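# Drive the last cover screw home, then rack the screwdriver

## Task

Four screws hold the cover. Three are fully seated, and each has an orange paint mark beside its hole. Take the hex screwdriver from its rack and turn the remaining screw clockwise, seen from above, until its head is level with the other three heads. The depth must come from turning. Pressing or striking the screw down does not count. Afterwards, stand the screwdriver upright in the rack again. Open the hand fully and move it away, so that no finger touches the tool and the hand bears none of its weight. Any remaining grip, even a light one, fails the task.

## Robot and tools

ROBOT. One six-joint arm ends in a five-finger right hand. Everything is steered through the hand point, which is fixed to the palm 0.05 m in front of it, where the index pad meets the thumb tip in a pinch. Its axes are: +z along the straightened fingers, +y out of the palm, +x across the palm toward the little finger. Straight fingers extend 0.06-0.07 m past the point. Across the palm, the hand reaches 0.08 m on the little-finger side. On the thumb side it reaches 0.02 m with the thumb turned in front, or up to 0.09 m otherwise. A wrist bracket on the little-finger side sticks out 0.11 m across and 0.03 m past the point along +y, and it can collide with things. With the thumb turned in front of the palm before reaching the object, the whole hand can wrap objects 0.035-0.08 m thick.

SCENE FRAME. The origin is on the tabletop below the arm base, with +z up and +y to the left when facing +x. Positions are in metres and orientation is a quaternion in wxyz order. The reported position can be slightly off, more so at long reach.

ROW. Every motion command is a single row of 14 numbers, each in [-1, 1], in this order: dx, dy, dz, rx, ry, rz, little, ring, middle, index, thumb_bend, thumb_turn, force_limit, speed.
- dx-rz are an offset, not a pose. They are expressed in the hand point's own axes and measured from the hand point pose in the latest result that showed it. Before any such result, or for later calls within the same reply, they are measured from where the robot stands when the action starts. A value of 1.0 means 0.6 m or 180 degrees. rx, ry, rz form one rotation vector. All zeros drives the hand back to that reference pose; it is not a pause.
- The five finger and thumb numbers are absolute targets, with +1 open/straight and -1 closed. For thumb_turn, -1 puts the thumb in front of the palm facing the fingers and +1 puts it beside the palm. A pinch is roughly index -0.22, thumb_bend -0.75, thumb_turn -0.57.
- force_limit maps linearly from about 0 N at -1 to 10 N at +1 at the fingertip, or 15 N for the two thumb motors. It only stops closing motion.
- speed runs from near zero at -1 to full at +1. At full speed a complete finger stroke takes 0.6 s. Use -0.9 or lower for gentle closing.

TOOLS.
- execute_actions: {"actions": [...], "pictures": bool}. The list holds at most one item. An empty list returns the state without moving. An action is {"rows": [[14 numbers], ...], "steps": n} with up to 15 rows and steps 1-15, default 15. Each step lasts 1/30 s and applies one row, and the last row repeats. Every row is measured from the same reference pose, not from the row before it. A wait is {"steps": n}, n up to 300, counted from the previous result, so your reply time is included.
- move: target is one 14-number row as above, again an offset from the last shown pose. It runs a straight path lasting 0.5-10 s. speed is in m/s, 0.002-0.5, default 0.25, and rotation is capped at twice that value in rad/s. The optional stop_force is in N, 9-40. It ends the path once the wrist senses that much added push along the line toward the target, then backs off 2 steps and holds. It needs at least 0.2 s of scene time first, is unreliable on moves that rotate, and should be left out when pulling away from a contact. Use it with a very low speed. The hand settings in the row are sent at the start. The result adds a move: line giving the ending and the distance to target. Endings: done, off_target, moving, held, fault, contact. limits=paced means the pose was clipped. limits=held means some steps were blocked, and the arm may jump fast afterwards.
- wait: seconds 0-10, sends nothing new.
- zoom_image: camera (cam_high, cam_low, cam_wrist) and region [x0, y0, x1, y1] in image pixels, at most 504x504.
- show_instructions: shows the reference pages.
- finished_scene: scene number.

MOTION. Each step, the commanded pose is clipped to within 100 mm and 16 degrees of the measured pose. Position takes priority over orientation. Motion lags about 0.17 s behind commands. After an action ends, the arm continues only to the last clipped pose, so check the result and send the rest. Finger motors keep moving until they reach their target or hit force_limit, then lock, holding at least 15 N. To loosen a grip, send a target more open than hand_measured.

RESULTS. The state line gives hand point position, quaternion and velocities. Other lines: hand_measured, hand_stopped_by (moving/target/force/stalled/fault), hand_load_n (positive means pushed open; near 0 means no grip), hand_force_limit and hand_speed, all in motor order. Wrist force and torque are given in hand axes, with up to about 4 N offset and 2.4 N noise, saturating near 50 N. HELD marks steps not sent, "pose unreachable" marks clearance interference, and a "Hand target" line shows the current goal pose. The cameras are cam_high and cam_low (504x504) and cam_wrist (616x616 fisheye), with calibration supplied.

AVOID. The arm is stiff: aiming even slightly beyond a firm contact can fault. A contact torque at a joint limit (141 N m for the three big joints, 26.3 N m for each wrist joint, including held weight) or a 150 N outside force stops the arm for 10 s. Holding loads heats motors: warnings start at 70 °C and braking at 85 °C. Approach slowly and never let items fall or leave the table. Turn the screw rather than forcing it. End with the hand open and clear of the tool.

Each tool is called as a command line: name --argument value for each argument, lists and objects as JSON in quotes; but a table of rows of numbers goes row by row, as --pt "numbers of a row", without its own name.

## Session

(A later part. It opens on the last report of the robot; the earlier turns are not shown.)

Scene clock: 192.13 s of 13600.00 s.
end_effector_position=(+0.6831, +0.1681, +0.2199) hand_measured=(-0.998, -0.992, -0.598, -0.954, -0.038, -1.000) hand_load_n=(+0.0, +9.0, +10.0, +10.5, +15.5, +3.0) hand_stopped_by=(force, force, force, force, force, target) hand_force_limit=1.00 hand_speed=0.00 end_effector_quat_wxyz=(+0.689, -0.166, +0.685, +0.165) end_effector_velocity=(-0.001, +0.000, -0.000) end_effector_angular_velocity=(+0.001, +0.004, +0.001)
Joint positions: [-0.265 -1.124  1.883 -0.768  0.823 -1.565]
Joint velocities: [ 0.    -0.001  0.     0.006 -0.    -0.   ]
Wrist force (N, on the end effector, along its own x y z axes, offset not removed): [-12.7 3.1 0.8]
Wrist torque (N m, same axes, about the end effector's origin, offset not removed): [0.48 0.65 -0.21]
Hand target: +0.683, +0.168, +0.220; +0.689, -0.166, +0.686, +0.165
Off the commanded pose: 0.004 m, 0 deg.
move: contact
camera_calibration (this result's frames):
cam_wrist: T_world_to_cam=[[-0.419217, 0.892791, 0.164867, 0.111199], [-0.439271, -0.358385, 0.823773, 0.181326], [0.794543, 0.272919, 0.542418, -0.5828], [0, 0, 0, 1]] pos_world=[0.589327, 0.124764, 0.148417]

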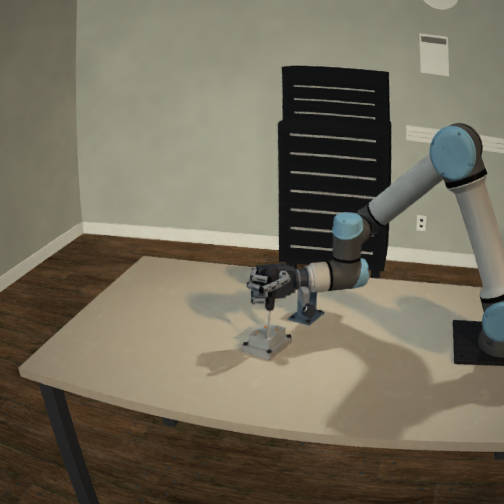

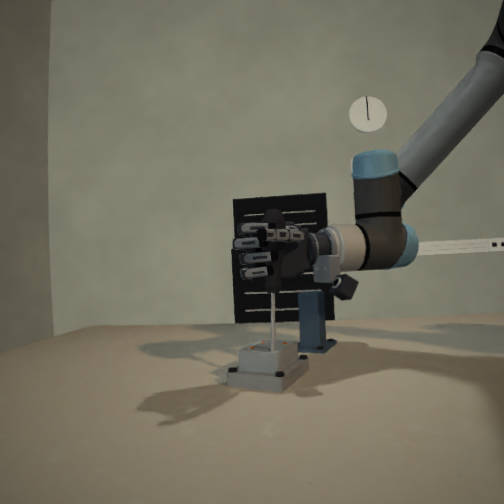

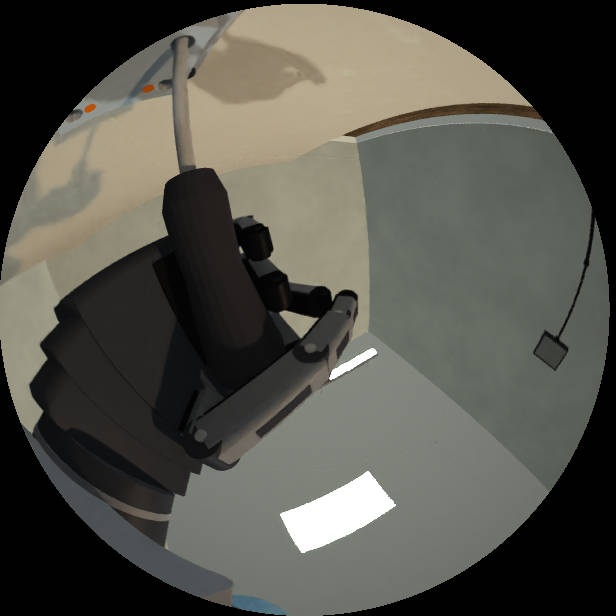

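move --target '[-0.0005,-0.0392,0.0183,0.1667,0,0,-1,-1,-1,-1,-1,-1,1,0]' --speed 0.15

move --target '[0,-0.0445,0.019,0.1889,0,0,-1,-1,-1,-1,-1,-1,1,0]' --speed 0.15

move --target '[-0.008,0,0,0,0,0,-1,-1,-1,-1,-1,-1,1,0]' --speed 0.03

move --target '[0,0.027,-0.083,-0.355,0,0,-1,-1,-1,-1,-1,-1,1,0]' --speed 0.25

move --target '[0.014,0.0012,0,0,0,0,-1,-1,-1,-1,-1,-1,1,0]' --speed 0.003 --stop_force 9

Scene clock: 195.97 s of 13600.00 s.
end_effector_position=(+0.7036, +0.1523, +0.2204) hand_measured=(-0.998, -0.992, -0.598, -0.954, -0.038, -1.000) hand_load_n=(+0.0, +7.5, +10.0, +11.5, +15.5, +2.5) hand_stopped_by=(force, force, force, force, force, target) hand_force_limit=1.00 hand_speed=0.00 end_effector_quat_wxyz=(+0.709, +0.018, +0.705, -0.017) end_effector_velocity=(+0.001, -0.001, -0.000) end_effector_angular_velocity=(+0.000, +0.000, -0.018)
Joint positions: [-0.055 -1.171  1.958 -0.793  1.555 -1.568]
Joint velocities: [ 0.009  0.002 -0.003  0.001  0.026  0.   ]
Wrist force (N, on the end effector, along its own x y z axes, offset not removed): [-1.2 1.5 -0.6]
Wrist torque (N m, same axes, about the end effector's origin, offset not removed): [0.38 0.17 -0.18]
Hand target: +0.704, +0.152, +0.220; +0.709, +0.019, +0.705, -0.018
Off the commanded pose: 0.000 m, 0 deg.
move: done
camera_calibration (this result's frames):
cam_wrist: T_world_to_cam=[[0.081154, 0.982451, 0.16794, -0.232561], [-0.559951, -0.094451, 0.823124, 0.22912], [0.824541, -0.160838, 0.54246, -0.550057], [0, 0, 0, 1]] pos_world=[0.600714, 0.161651, 0.148846]

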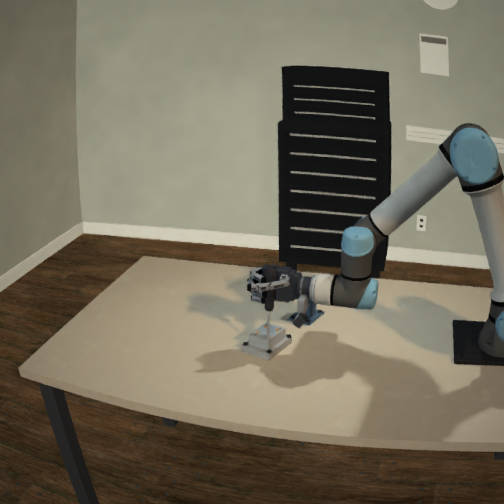

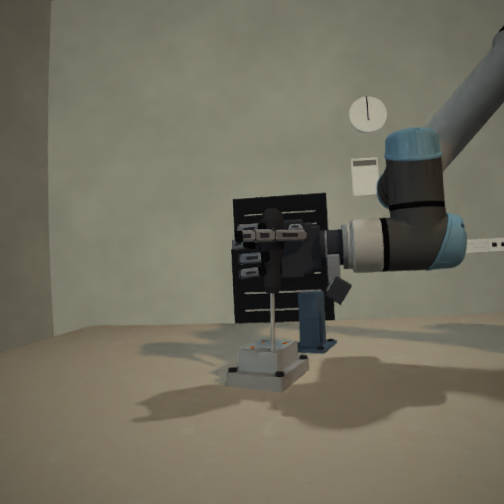

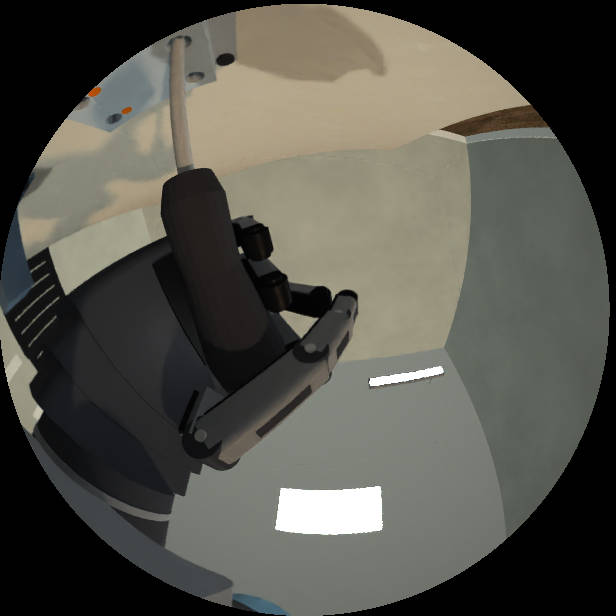

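Scene clock: 198.43 s of 13600.00 s.
end_effector_position=(+0.7137, +0.1252, +0.2204) hand_measured=(-0.998, -0.992, -0.598, -0.954, -0.038, -1.000) hand_load_n=(+0.0, +6.0, +10.0, +12.0, +15.5, +2.0) hand_stopped_by=(force, force, force, force, force, target) hand_force_limit=1.00 hand_speed=0.00 end_effector_quat_wxyz=(+0.673, +0.224, +0.669, -0.222) end_effector_velocity=(+0.001, -0.001, +0.001) end_effector_angular_velocity=(+0.002, -0.002, -0.016)
Joint positions: [ 0.198 -1.049  1.755 -0.712  2.399 -1.569]
Joint velocities: [ 0.005  0.006 -0.012  0.006  0.021  0.002]
Wrist force (N, on the end effector, along its own x y z axes, offset not removed): [1.9 -0.5 0.6]
Wrist torque (N m, same axes, about the end effector's origin, offset not removed): [0.13 -0.06 -0.26]
Hand target: +0.714, +0.125, +0.220; +0.673, +0.224, +0.669, -0.222
Off the commanded pose: 0.000 m, 0 deg.
move: done
camera_calibration (this result's frames):
cam_wrist: T_world_to_cam=[[0.614855, 0.769862, 0.171073, -0.561734], [-0.518214, 0.230883, 0.823497, 0.16161], [0.594481, -0.594984, 0.540913, -0.343881], [0, 0, 0, 1]] pos_world=[0.633564, 0.190541, 0.149022]

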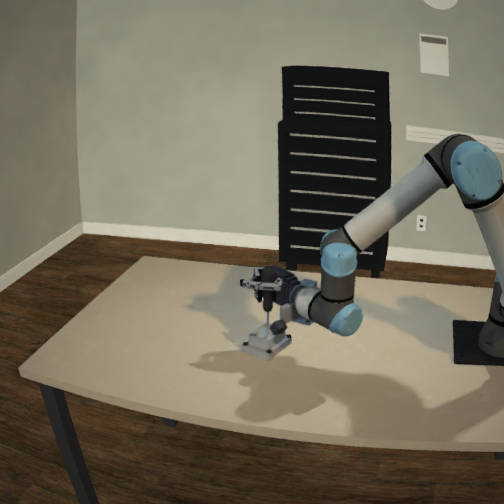

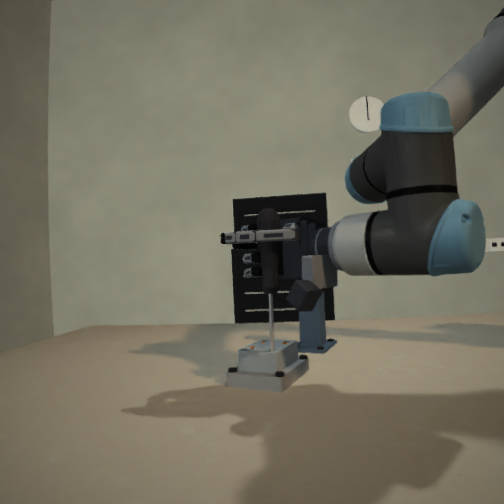

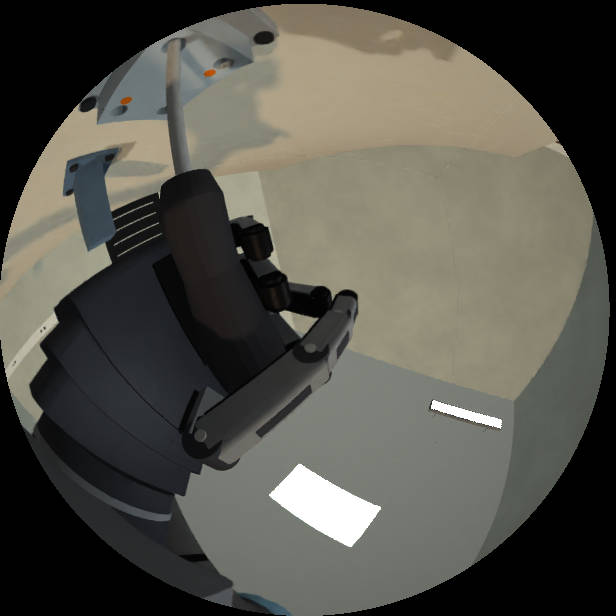

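Scene clock: 199.13 s of 13600.00 s.
end_effector_position=(+0.7137, +0.1253, +0.2249) hand_measured=(-0.998, -0.992, -0.598, -0.954, -0.038, -1.000) hand_load_n=(+0.0, +7.5, +10.0, +11.5, +15.5, +2.5) hand_stopped_by=(force, force, force, force, force, target) hand_force_limit=1.00 hand_speed=0.00 end_effector_quat_wxyz=(+0.673, +0.224, +0.669, -0.221) end_effector_velocity=(-0.000, -0.001, +0.002) end_effector_angular_velocity=(+0.000, -0.000, -0.001)
Joint positions: [ 0.198 -1.056  1.752 -0.702  2.399 -1.569]
Joint velocities: [-0.    -0.004 -0.001  0.005  0.001 -0.   ]
Wrist force (N, on the end effector, along its own x y z axes, offset not removed): [1.5 2.3 0.6]
Wrist torque (N m, same axes, about the end effector's origin, offset not removed): [0.42 -0.17 0.09]
Hand target: +0.714, +0.125, +0.225; +0.673, +0.224, +0.669, -0.222
Off the commanded pose: 0.000 m, 0 deg.
move: done
camera_calibration (this result's frames):
cam_wrist: T_world_to_cam=[[0.614752, 0.769921, 0.171177, -0.562499], [-0.518309, 0.230766, 0.82347, 0.157956], [0.594505, -0.594953, 0.540921, -0.346265], [0, 0, 0, 1]] pos_world=[0.633523, 0.190618, 0.153516]

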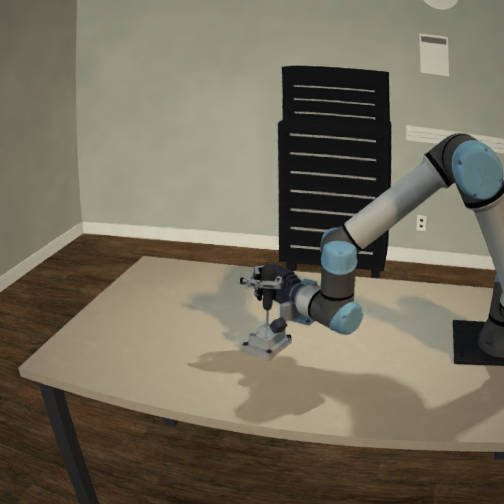

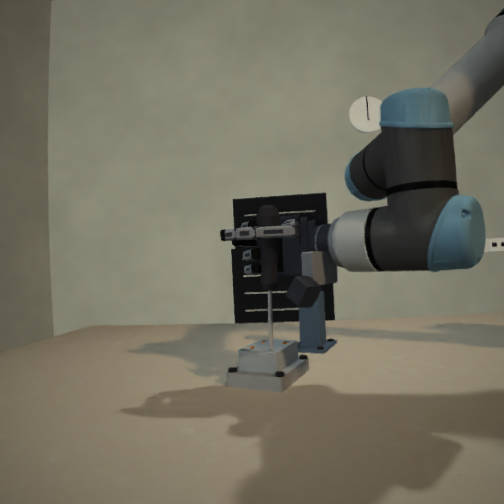

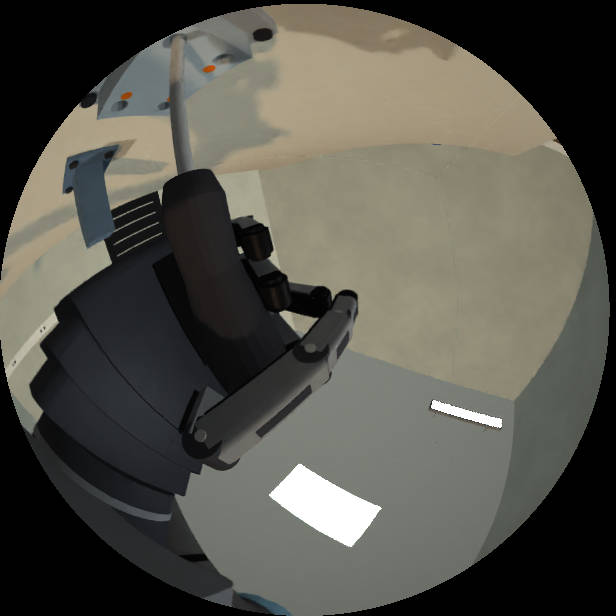

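Scene clock: 201.93 s of 13600.00 s.
end_effector_position=(+0.6832, +0.1678, +0.2247) hand_measured=(-0.998, -0.992, -0.598, -0.954, -0.038, -1.000) hand_load_n=(+0.0, +10.0, +10.0, +10.0, +15.5, +1.5) hand_stopped_by=(force, force, force, force, force, target) hand_force_limit=1.00 hand_speed=0.00 end_effector_quat_wxyz=(+0.689, -0.166, +0.685, +0.165) end_effector_velocity=(-0.000, +0.001, -0.000) end_effector_angular_velocity=(-0.001, +0.001, +0.017)
Joint positions: [-0.266 -1.132  1.879 -0.756  0.821 -1.565]
Joint velocities: [-0.004  0.005 -0.009  0.005 -0.021 -0.002]
Wrist force (N, on the end effector, along its own x y z axes, offset not removed): [0.1 1.5 2.5]
Wrist torque (N m, same axes, about the end effector's origin, offset not removed): [0.16 -0.03 0.04]
Hand target: +0.683, +0.168, +0.225; +0.689, -0.167, +0.685, +0.166
Off the commanded pose: 0.000 m, 0 deg.
move: done
camera_calibration (this result's frames):
cam_wrist: T_world_to_cam=[[-0.419745, 0.892568, 0.164733, 0.111129], [-0.439229, -0.358579, 0.82371, 0.17734], [0.794287, 0.273393, 0.542554, -0.585282], [0, 0, 0, 1]] pos_world=[0.58942, 0.124412, 0.153163]

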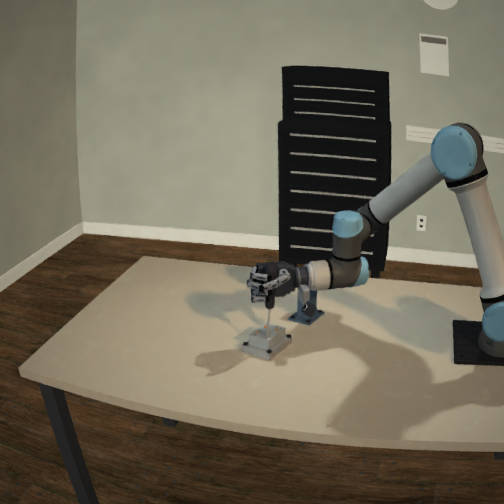

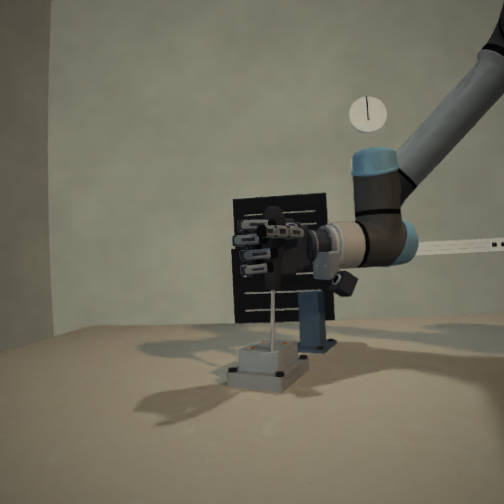

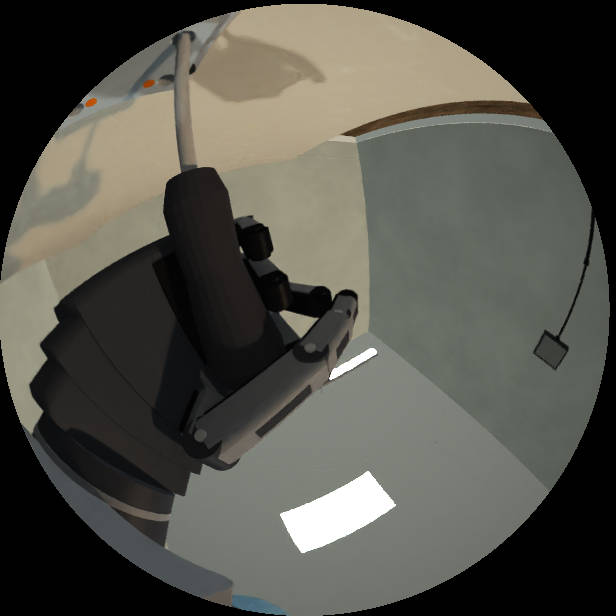

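Scene clock: 204.00 s of 13600.00 s.
end_effector_position=(+0.6830, +0.1682, +0.2197) hand_measured=(-0.998, -0.992, -0.598, -0.954, -0.038, -1.000) hand_load_n=(+0.0, +8.5, +10.0, +10.5, +15.5, +3.0) hand_stopped_by=(force, force, force, force, force, target) hand_force_limit=1.00 hand_speed=0.00 end_effector_quat_wxyz=(+0.690, -0.166, +0.685, +0.165) end_effector_velocity=(-0.000, -0.000, +0.000) end_effector_angular_velocity=(+0.001, +0.003, +0.000)
Joint positions: [-0.266 -1.124  1.883 -0.769  0.822 -1.565]
Joint velocities: [-0.    -0.001  0.     0.005 -0.     0.   ]
Wrist force (N, on the end effector, along its own x y z axes, offset not removed): [-14.8 2.6 0.7]
Wrist torque (N m, same axes, about the end effector's origin, offset not removed): [0.33 0.75 -0.38]
Hand target: +0.683, +0.168, +0.220; +0.690, -0.166, +0.685, +0.165
Off the commanded pose: 0.003 m, 0 deg.
move: contact
camera_calibration (this result's frames):
cam_wrist: T_world_to_cam=[[-0.419821, 0.892578, 0.164483, 0.111635], [-0.439487, -0.358486, 0.823613, 0.181703], [0.794104, 0.273482, 0.542776, -0.582508], [0, 0, 0, 1]] pos_world=[0.589295, 0.124801, 0.148156]

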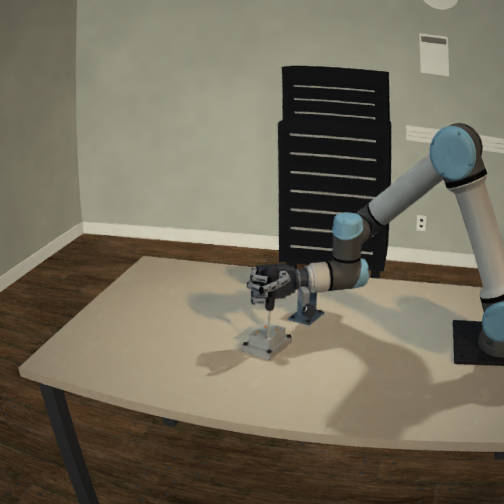

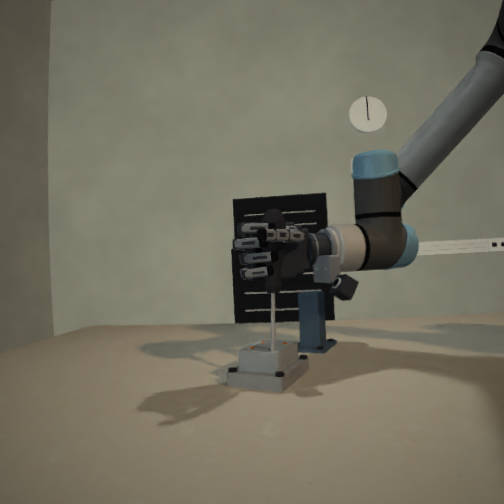

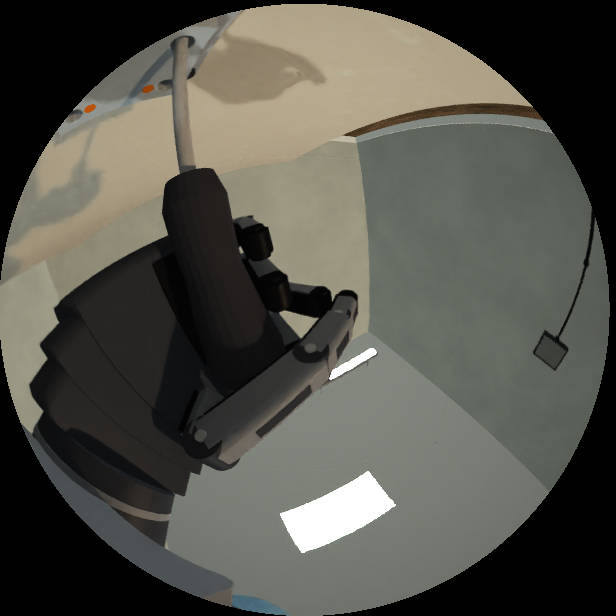

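move --target '[-0.0005,-0.0392,0.0183,0.1667,0,0,-1,-1,-1,-1,-1,-1,1,0]' --speed 0.15

move --target '[0,-0.0445,0.019,0.1889,0,0,-1,-1,-1,-1,-1,-1,1,0]' --speed 0.15

move --target '[-0.008,0,0,0,0,0,-1,-1,-1,-1,-1,-1,1,0]' --speed 0.03

move --target '[0,0.027,-0.083,-0.355,0,0,-1,-1,-1,-1,-1,-1,1,0]' --speed 0.25

move --target '[0.014,0.001,0,0,0,0,-1,-1,-1,-1,-1,-1,1,0]' --speed 0.003 --stop_force 9

Scene clock: 207.23 s of 13600.00 s.
end_effector_position=(+0.7035, +0.1524, +0.2202) hand_measured=(-0.998, -0.992, -0.598, -0.954, -0.038, -1.000) hand_load_n=(+0.0, +7.5, +10.0, +11.5, +15.5, +2.5) hand_stopped_by=(force, force, force, force, force, target) hand_force_limit=1.00 hand_speed=0.00 end_effector_quat_wxyz=(+0.709, +0.018, +0.705, -0.017) end_effector_velocity=(+0.001, -0.000, +0.001) end_effector_angular_velocity=(+0.000, -0.001, -0.017)
Joint positions: [-0.055 -1.171  1.958 -0.795  1.554 -1.568]
Joint velocities: [ 0.009  0.001 -0.003  0.001  0.025  0.   ]
Wrist force (N, on the end effector, along its own x y z axes, offset not removed): [-1.5 2.2 0.4]
Wrist torque (N m, same axes, about the end effector's origin, offset not removed): [0.37 0.03 -0.06]
Hand target: +0.704, +0.152, +0.220; +0.709, +0.018, +0.705, -0.018
Off the commanded pose: 0.000 m, 0 deg.
move: done
camera_calibration (this result's frames):
cam_wrist: T_world_to_cam=[[0.0804971, 0.982529, 0.167802, -0.232153], [-0.560326, -0.0946246, 0.822849, 0.229602], [0.824351, -0.160261, 0.542919, -0.549913], [0, 0, 0, 1]] pos_world=[0.600661, 0.161693, 0.148586]

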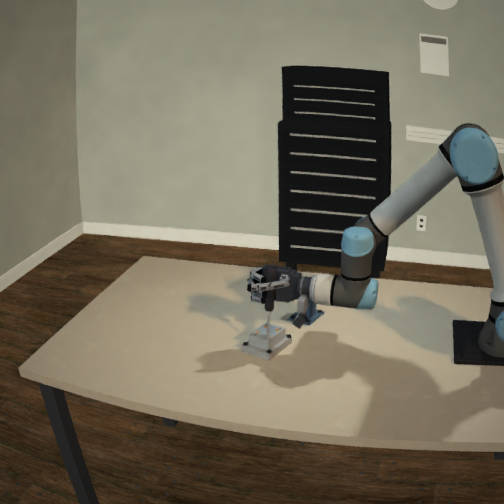

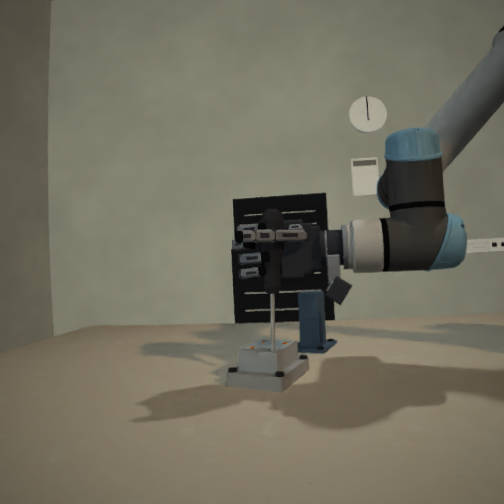

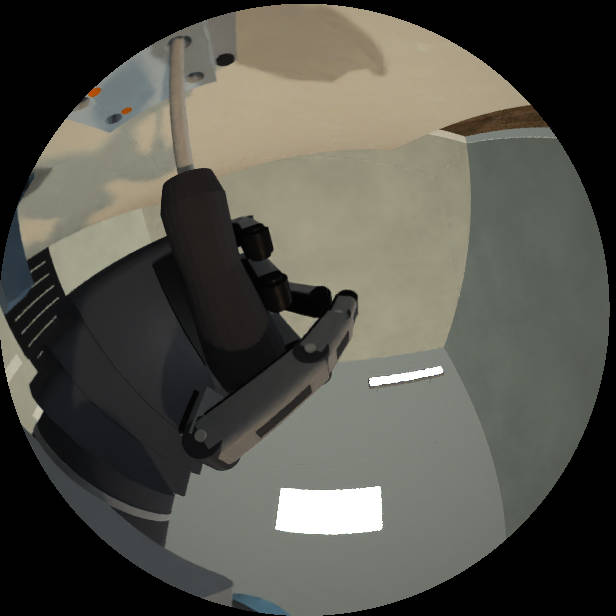

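Scene clock: 209.70 s of 13600.00 s.
end_effector_position=(+0.7136, +0.1253, +0.2202) hand_measured=(-0.998, -0.992, -0.598, -0.954, -0.038, -1.000) hand_load_n=(+0.0, +6.0, +10.0, +12.0, +15.5, +2.0) hand_stopped_by=(force, force, force, force, force, target) hand_force_limit=1.00 hand_speed=0.00 end_effector_quat_wxyz=(+0.673, +0.223, +0.669, -0.221) end_effector_velocity=(+0.000, -0.000, -0.000) end_effector_angular_velocity=(+0.002, +0.001, -0.015)
Joint positions: [ 0.198 -1.049  1.755 -0.713  2.398 -1.569]
Joint velocities: [ 0.006  0.006 -0.01   0.007  0.022  0.002]
Wrist force (N, on the end effector, along its own x y z axes, offset not removed): [1.8 -0.8 -0.3]
Wrist torque (N m, same axes, about the end effector's origin, offset not removed): [0.14 -0.02 -0.21]
Hand target: +0.714, +0.125, +0.220; +0.673, +0.224, +0.669, -0.222
Off the commanded pose: 0.000 m, 0 deg.
move: done
camera_calibration (this result's frames):
cam_wrist: T_world_to_cam=[[0.614331, 0.770248, 0.17122, -0.561453], [-0.518748, 0.23075, 0.823198, 0.162178], [0.594557, -0.594536, 0.541321, -0.343857], [0, 0, 0, 1]] pos_world=[0.63349, 0.1906, 0.148765]

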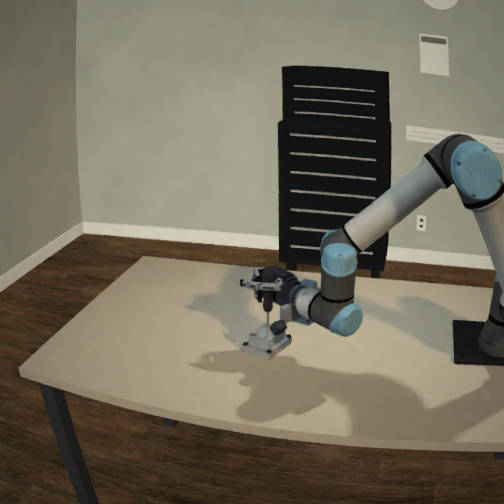

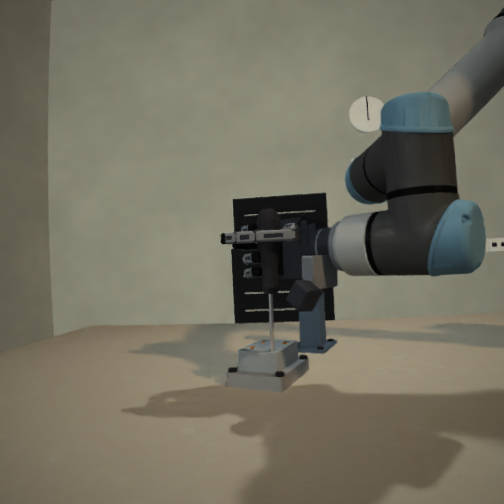

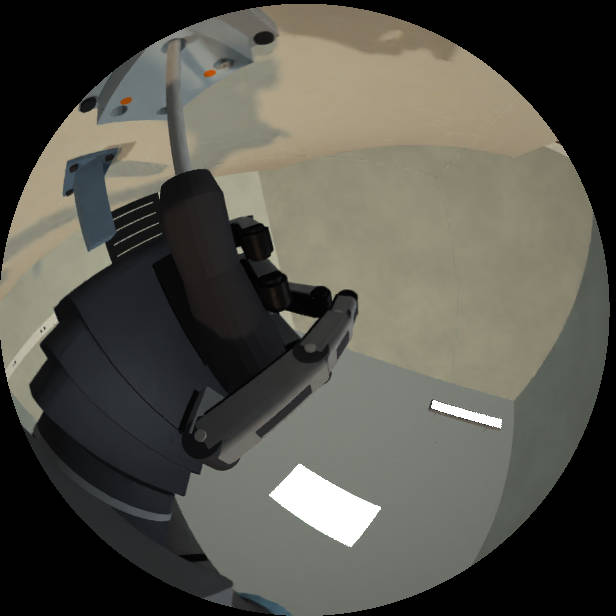

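Scene clock: 210.40 s of 13600.00 s.
end_effector_position=(+0.7136, +0.1254, +0.2247) hand_measured=(-0.998, -0.992, -0.598, -0.954, -0.038, -1.000) hand_load_n=(+0.0, +7.5, +10.0, +11.5, +15.5, +2.5) hand_stopped_by=(force, force, force, force, force, target) hand_force_limit=1.00 hand_speed=0.00 end_effector_quat_wxyz=(+0.673, +0.223, +0.669, -0.221) end_effector_velocity=(+0.000, -0.000, +0.003) end_effector_angular_velocity=(+0.000, -0.000, -0.000)
Joint positions: [ 0.198 -1.056  1.752 -0.703  2.398 -1.569]
Joint velocities: [-0.    -0.004 -0.002  0.006 -0.     0.   ]
Wrist force (N, on the end effector, along its own x y z axes, offset not removed): [1.6 2.0 2.1]
Wrist torque (N m, same axes, about the end effector's origin, offset not removed): [0.27 -0.20 0.12]
Hand target: +0.714, +0.125, +0.225; +0.673, +0.223, +0.669, -0.221
Off the commanded pose: 0.000 m, 0 deg.
move: done
camera_calibration (this result's frames):
cam_wrist: T_world_to_cam=[[0.614225, 0.770308, 0.171328, -0.562218], [-0.518846, 0.23063, 0.82317, 0.158525], [0.594581, -0.594504, 0.54133, -0.34624], [0, 0, 0, 1]] pos_world=[0.633446, 0.19068, 0.15326]

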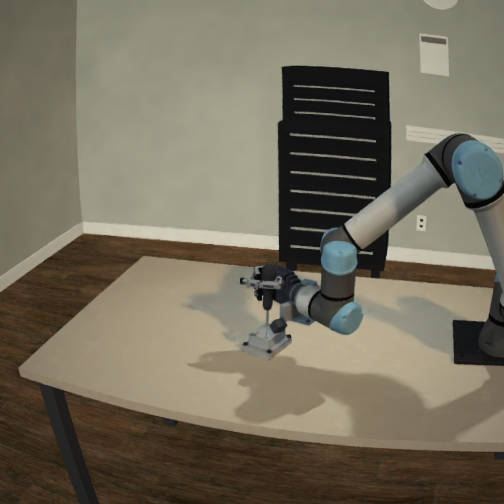

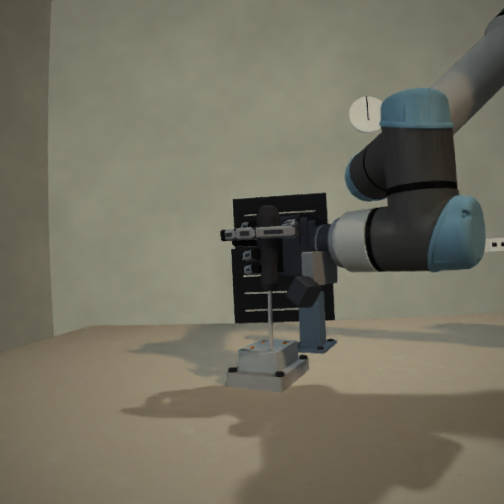

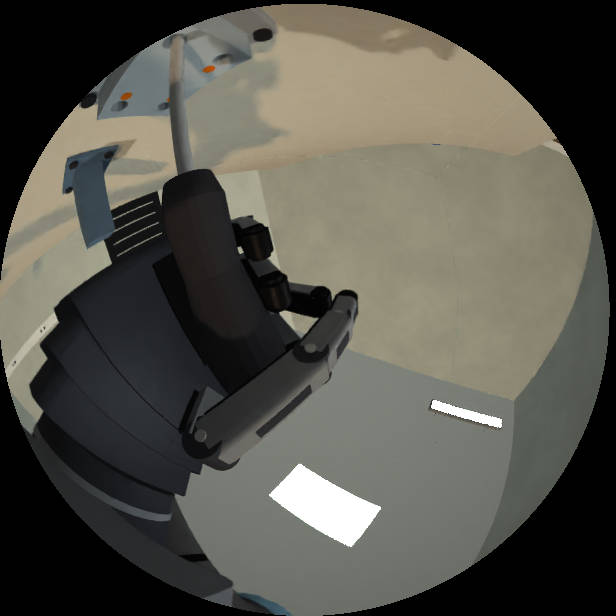

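Scene clock: 213.20 s of 13600.00 s.
end_effector_position=(+0.6831, +0.1679, +0.2245) hand_measured=(-0.998, -0.992, -0.598, -0.954, -0.038, -1.000) hand_load_n=(+0.0, +10.0, +10.0, +10.0, +15.5, +1.5) hand_stopped_by=(force, force, force, force, force, target) hand_force_limit=1.00 hand_speed=0.00 end_effector_quat_wxyz=(+0.690, -0.166, +0.685, +0.166) end_effector_velocity=(-0.000, +0.001, -0.000) end_effector_angular_velocity=(-0.001, +0.000, +0.016)
Joint positions: [-0.266 -1.132  1.879 -0.758  0.821 -1.565]
Joint velocities: [-0.002  0.005 -0.008  0.005 -0.019 -0.002]
Wrist force (N, on the end effector, along its own x y z axes, offset not removed): [0.6 1.6 0.5]
Wrist torque (N m, same axes, about the end effector's origin, offset not removed): [0.26 -0.05 0.03]
Hand target: +0.683, +0.168, +0.224; +0.689, -0.167, +0.685, +0.166
Off the commanded pose: 0.000 m, 0 deg.
move: done
camera_calibration (this result's frames):
cam_wrist: T_world_to_cam=[[-0.420339, 0.892358, 0.164352, 0.111558], [-0.439427, -0.358671, 0.823565, 0.177704], [0.793863, 0.273956, 0.54289, -0.584989], [0, 0, 0, 1]] pos_world=[0.589381, 0.124449, 0.152898]

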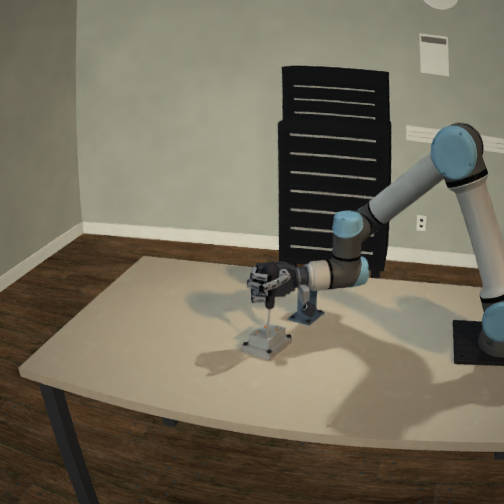

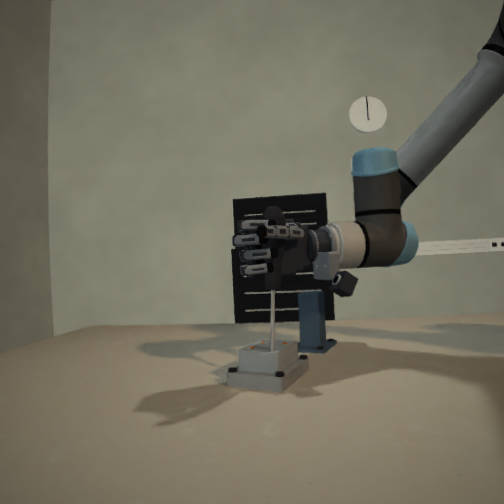

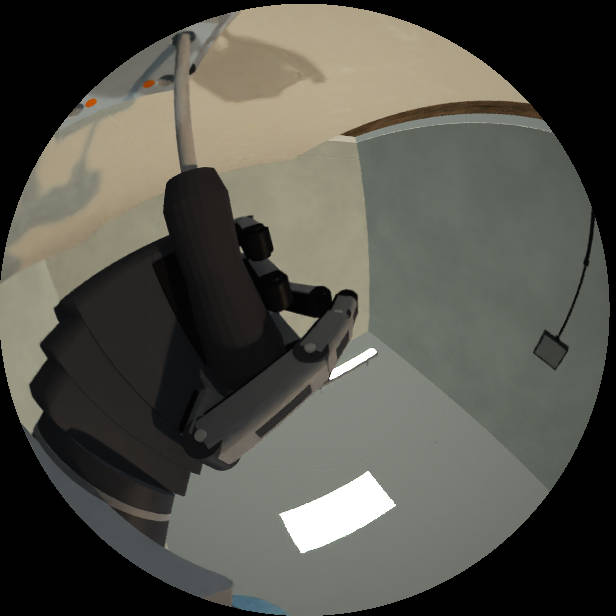

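Scene clock: 215.23 s of 13600.00 s.
end_effector_position=(+0.6830, +0.1683, +0.2196) hand_measured=(-0.998, -0.992, -0.598, -0.954, -0.038, -1.000) hand_load_n=(+0.0, +8.5, +10.0, +10.5, +15.5, +3.0) hand_stopped_by=(force, force, force, force, force, target) hand_force_limit=1.00 hand_speed=0.00 end_effector_quat_wxyz=(+0.690, -0.166, +0.685, +0.165) end_effector_velocity=(-0.001, -0.000, +0.000) end_effector_angular_velocity=(+0.001, +0.003, +0.000)
Joint positions: [-0.266 -1.124  1.883 -0.77   0.821 -1.565]
Joint velocities: [-0.001 -0.002  0.     0.005 -0.001 -0.   ]
Wrist force (N, on the end effector, along its own x y z axes, offset not removed): [-13.2 2.4 -1.4]
Wrist torque (N m, same axes, about the end effector's origin, offset not removed): [0.41 0.72 -0.18]
Hand target: +0.683, +0.168, +0.220; +0.690, -0.166, +0.685, +0.165
Off the commanded pose: 0.004 m, 0 deg.
move: contact
camera_calibration (this result's frames):
cam_wrist: T_world_to_cam=[[-0.420412, 0.892371, 0.164099, 0.112127], [-0.439689, -0.358574, 0.823467, 0.181978], [0.79368, 0.274043, 0.543114, -0.582277], [0, 0, 0, 1]] pos_world=[0.589295, 0.124762, 0.14799]

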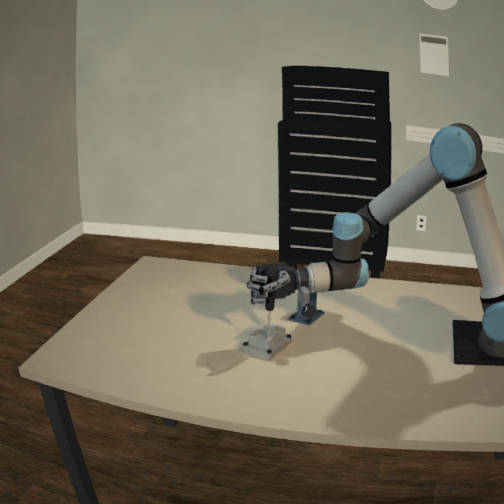

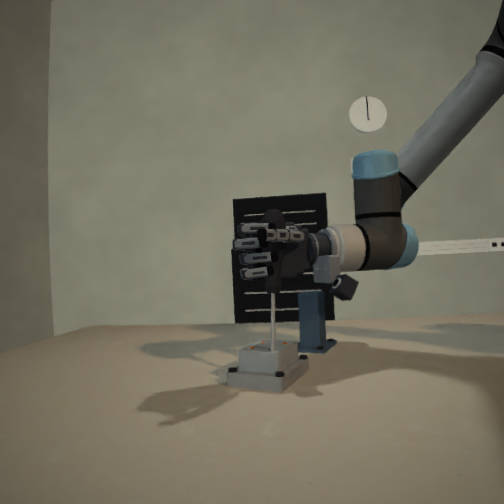

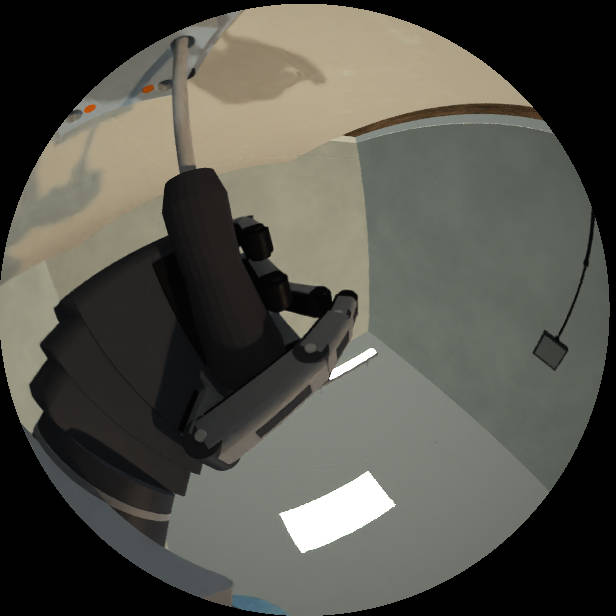

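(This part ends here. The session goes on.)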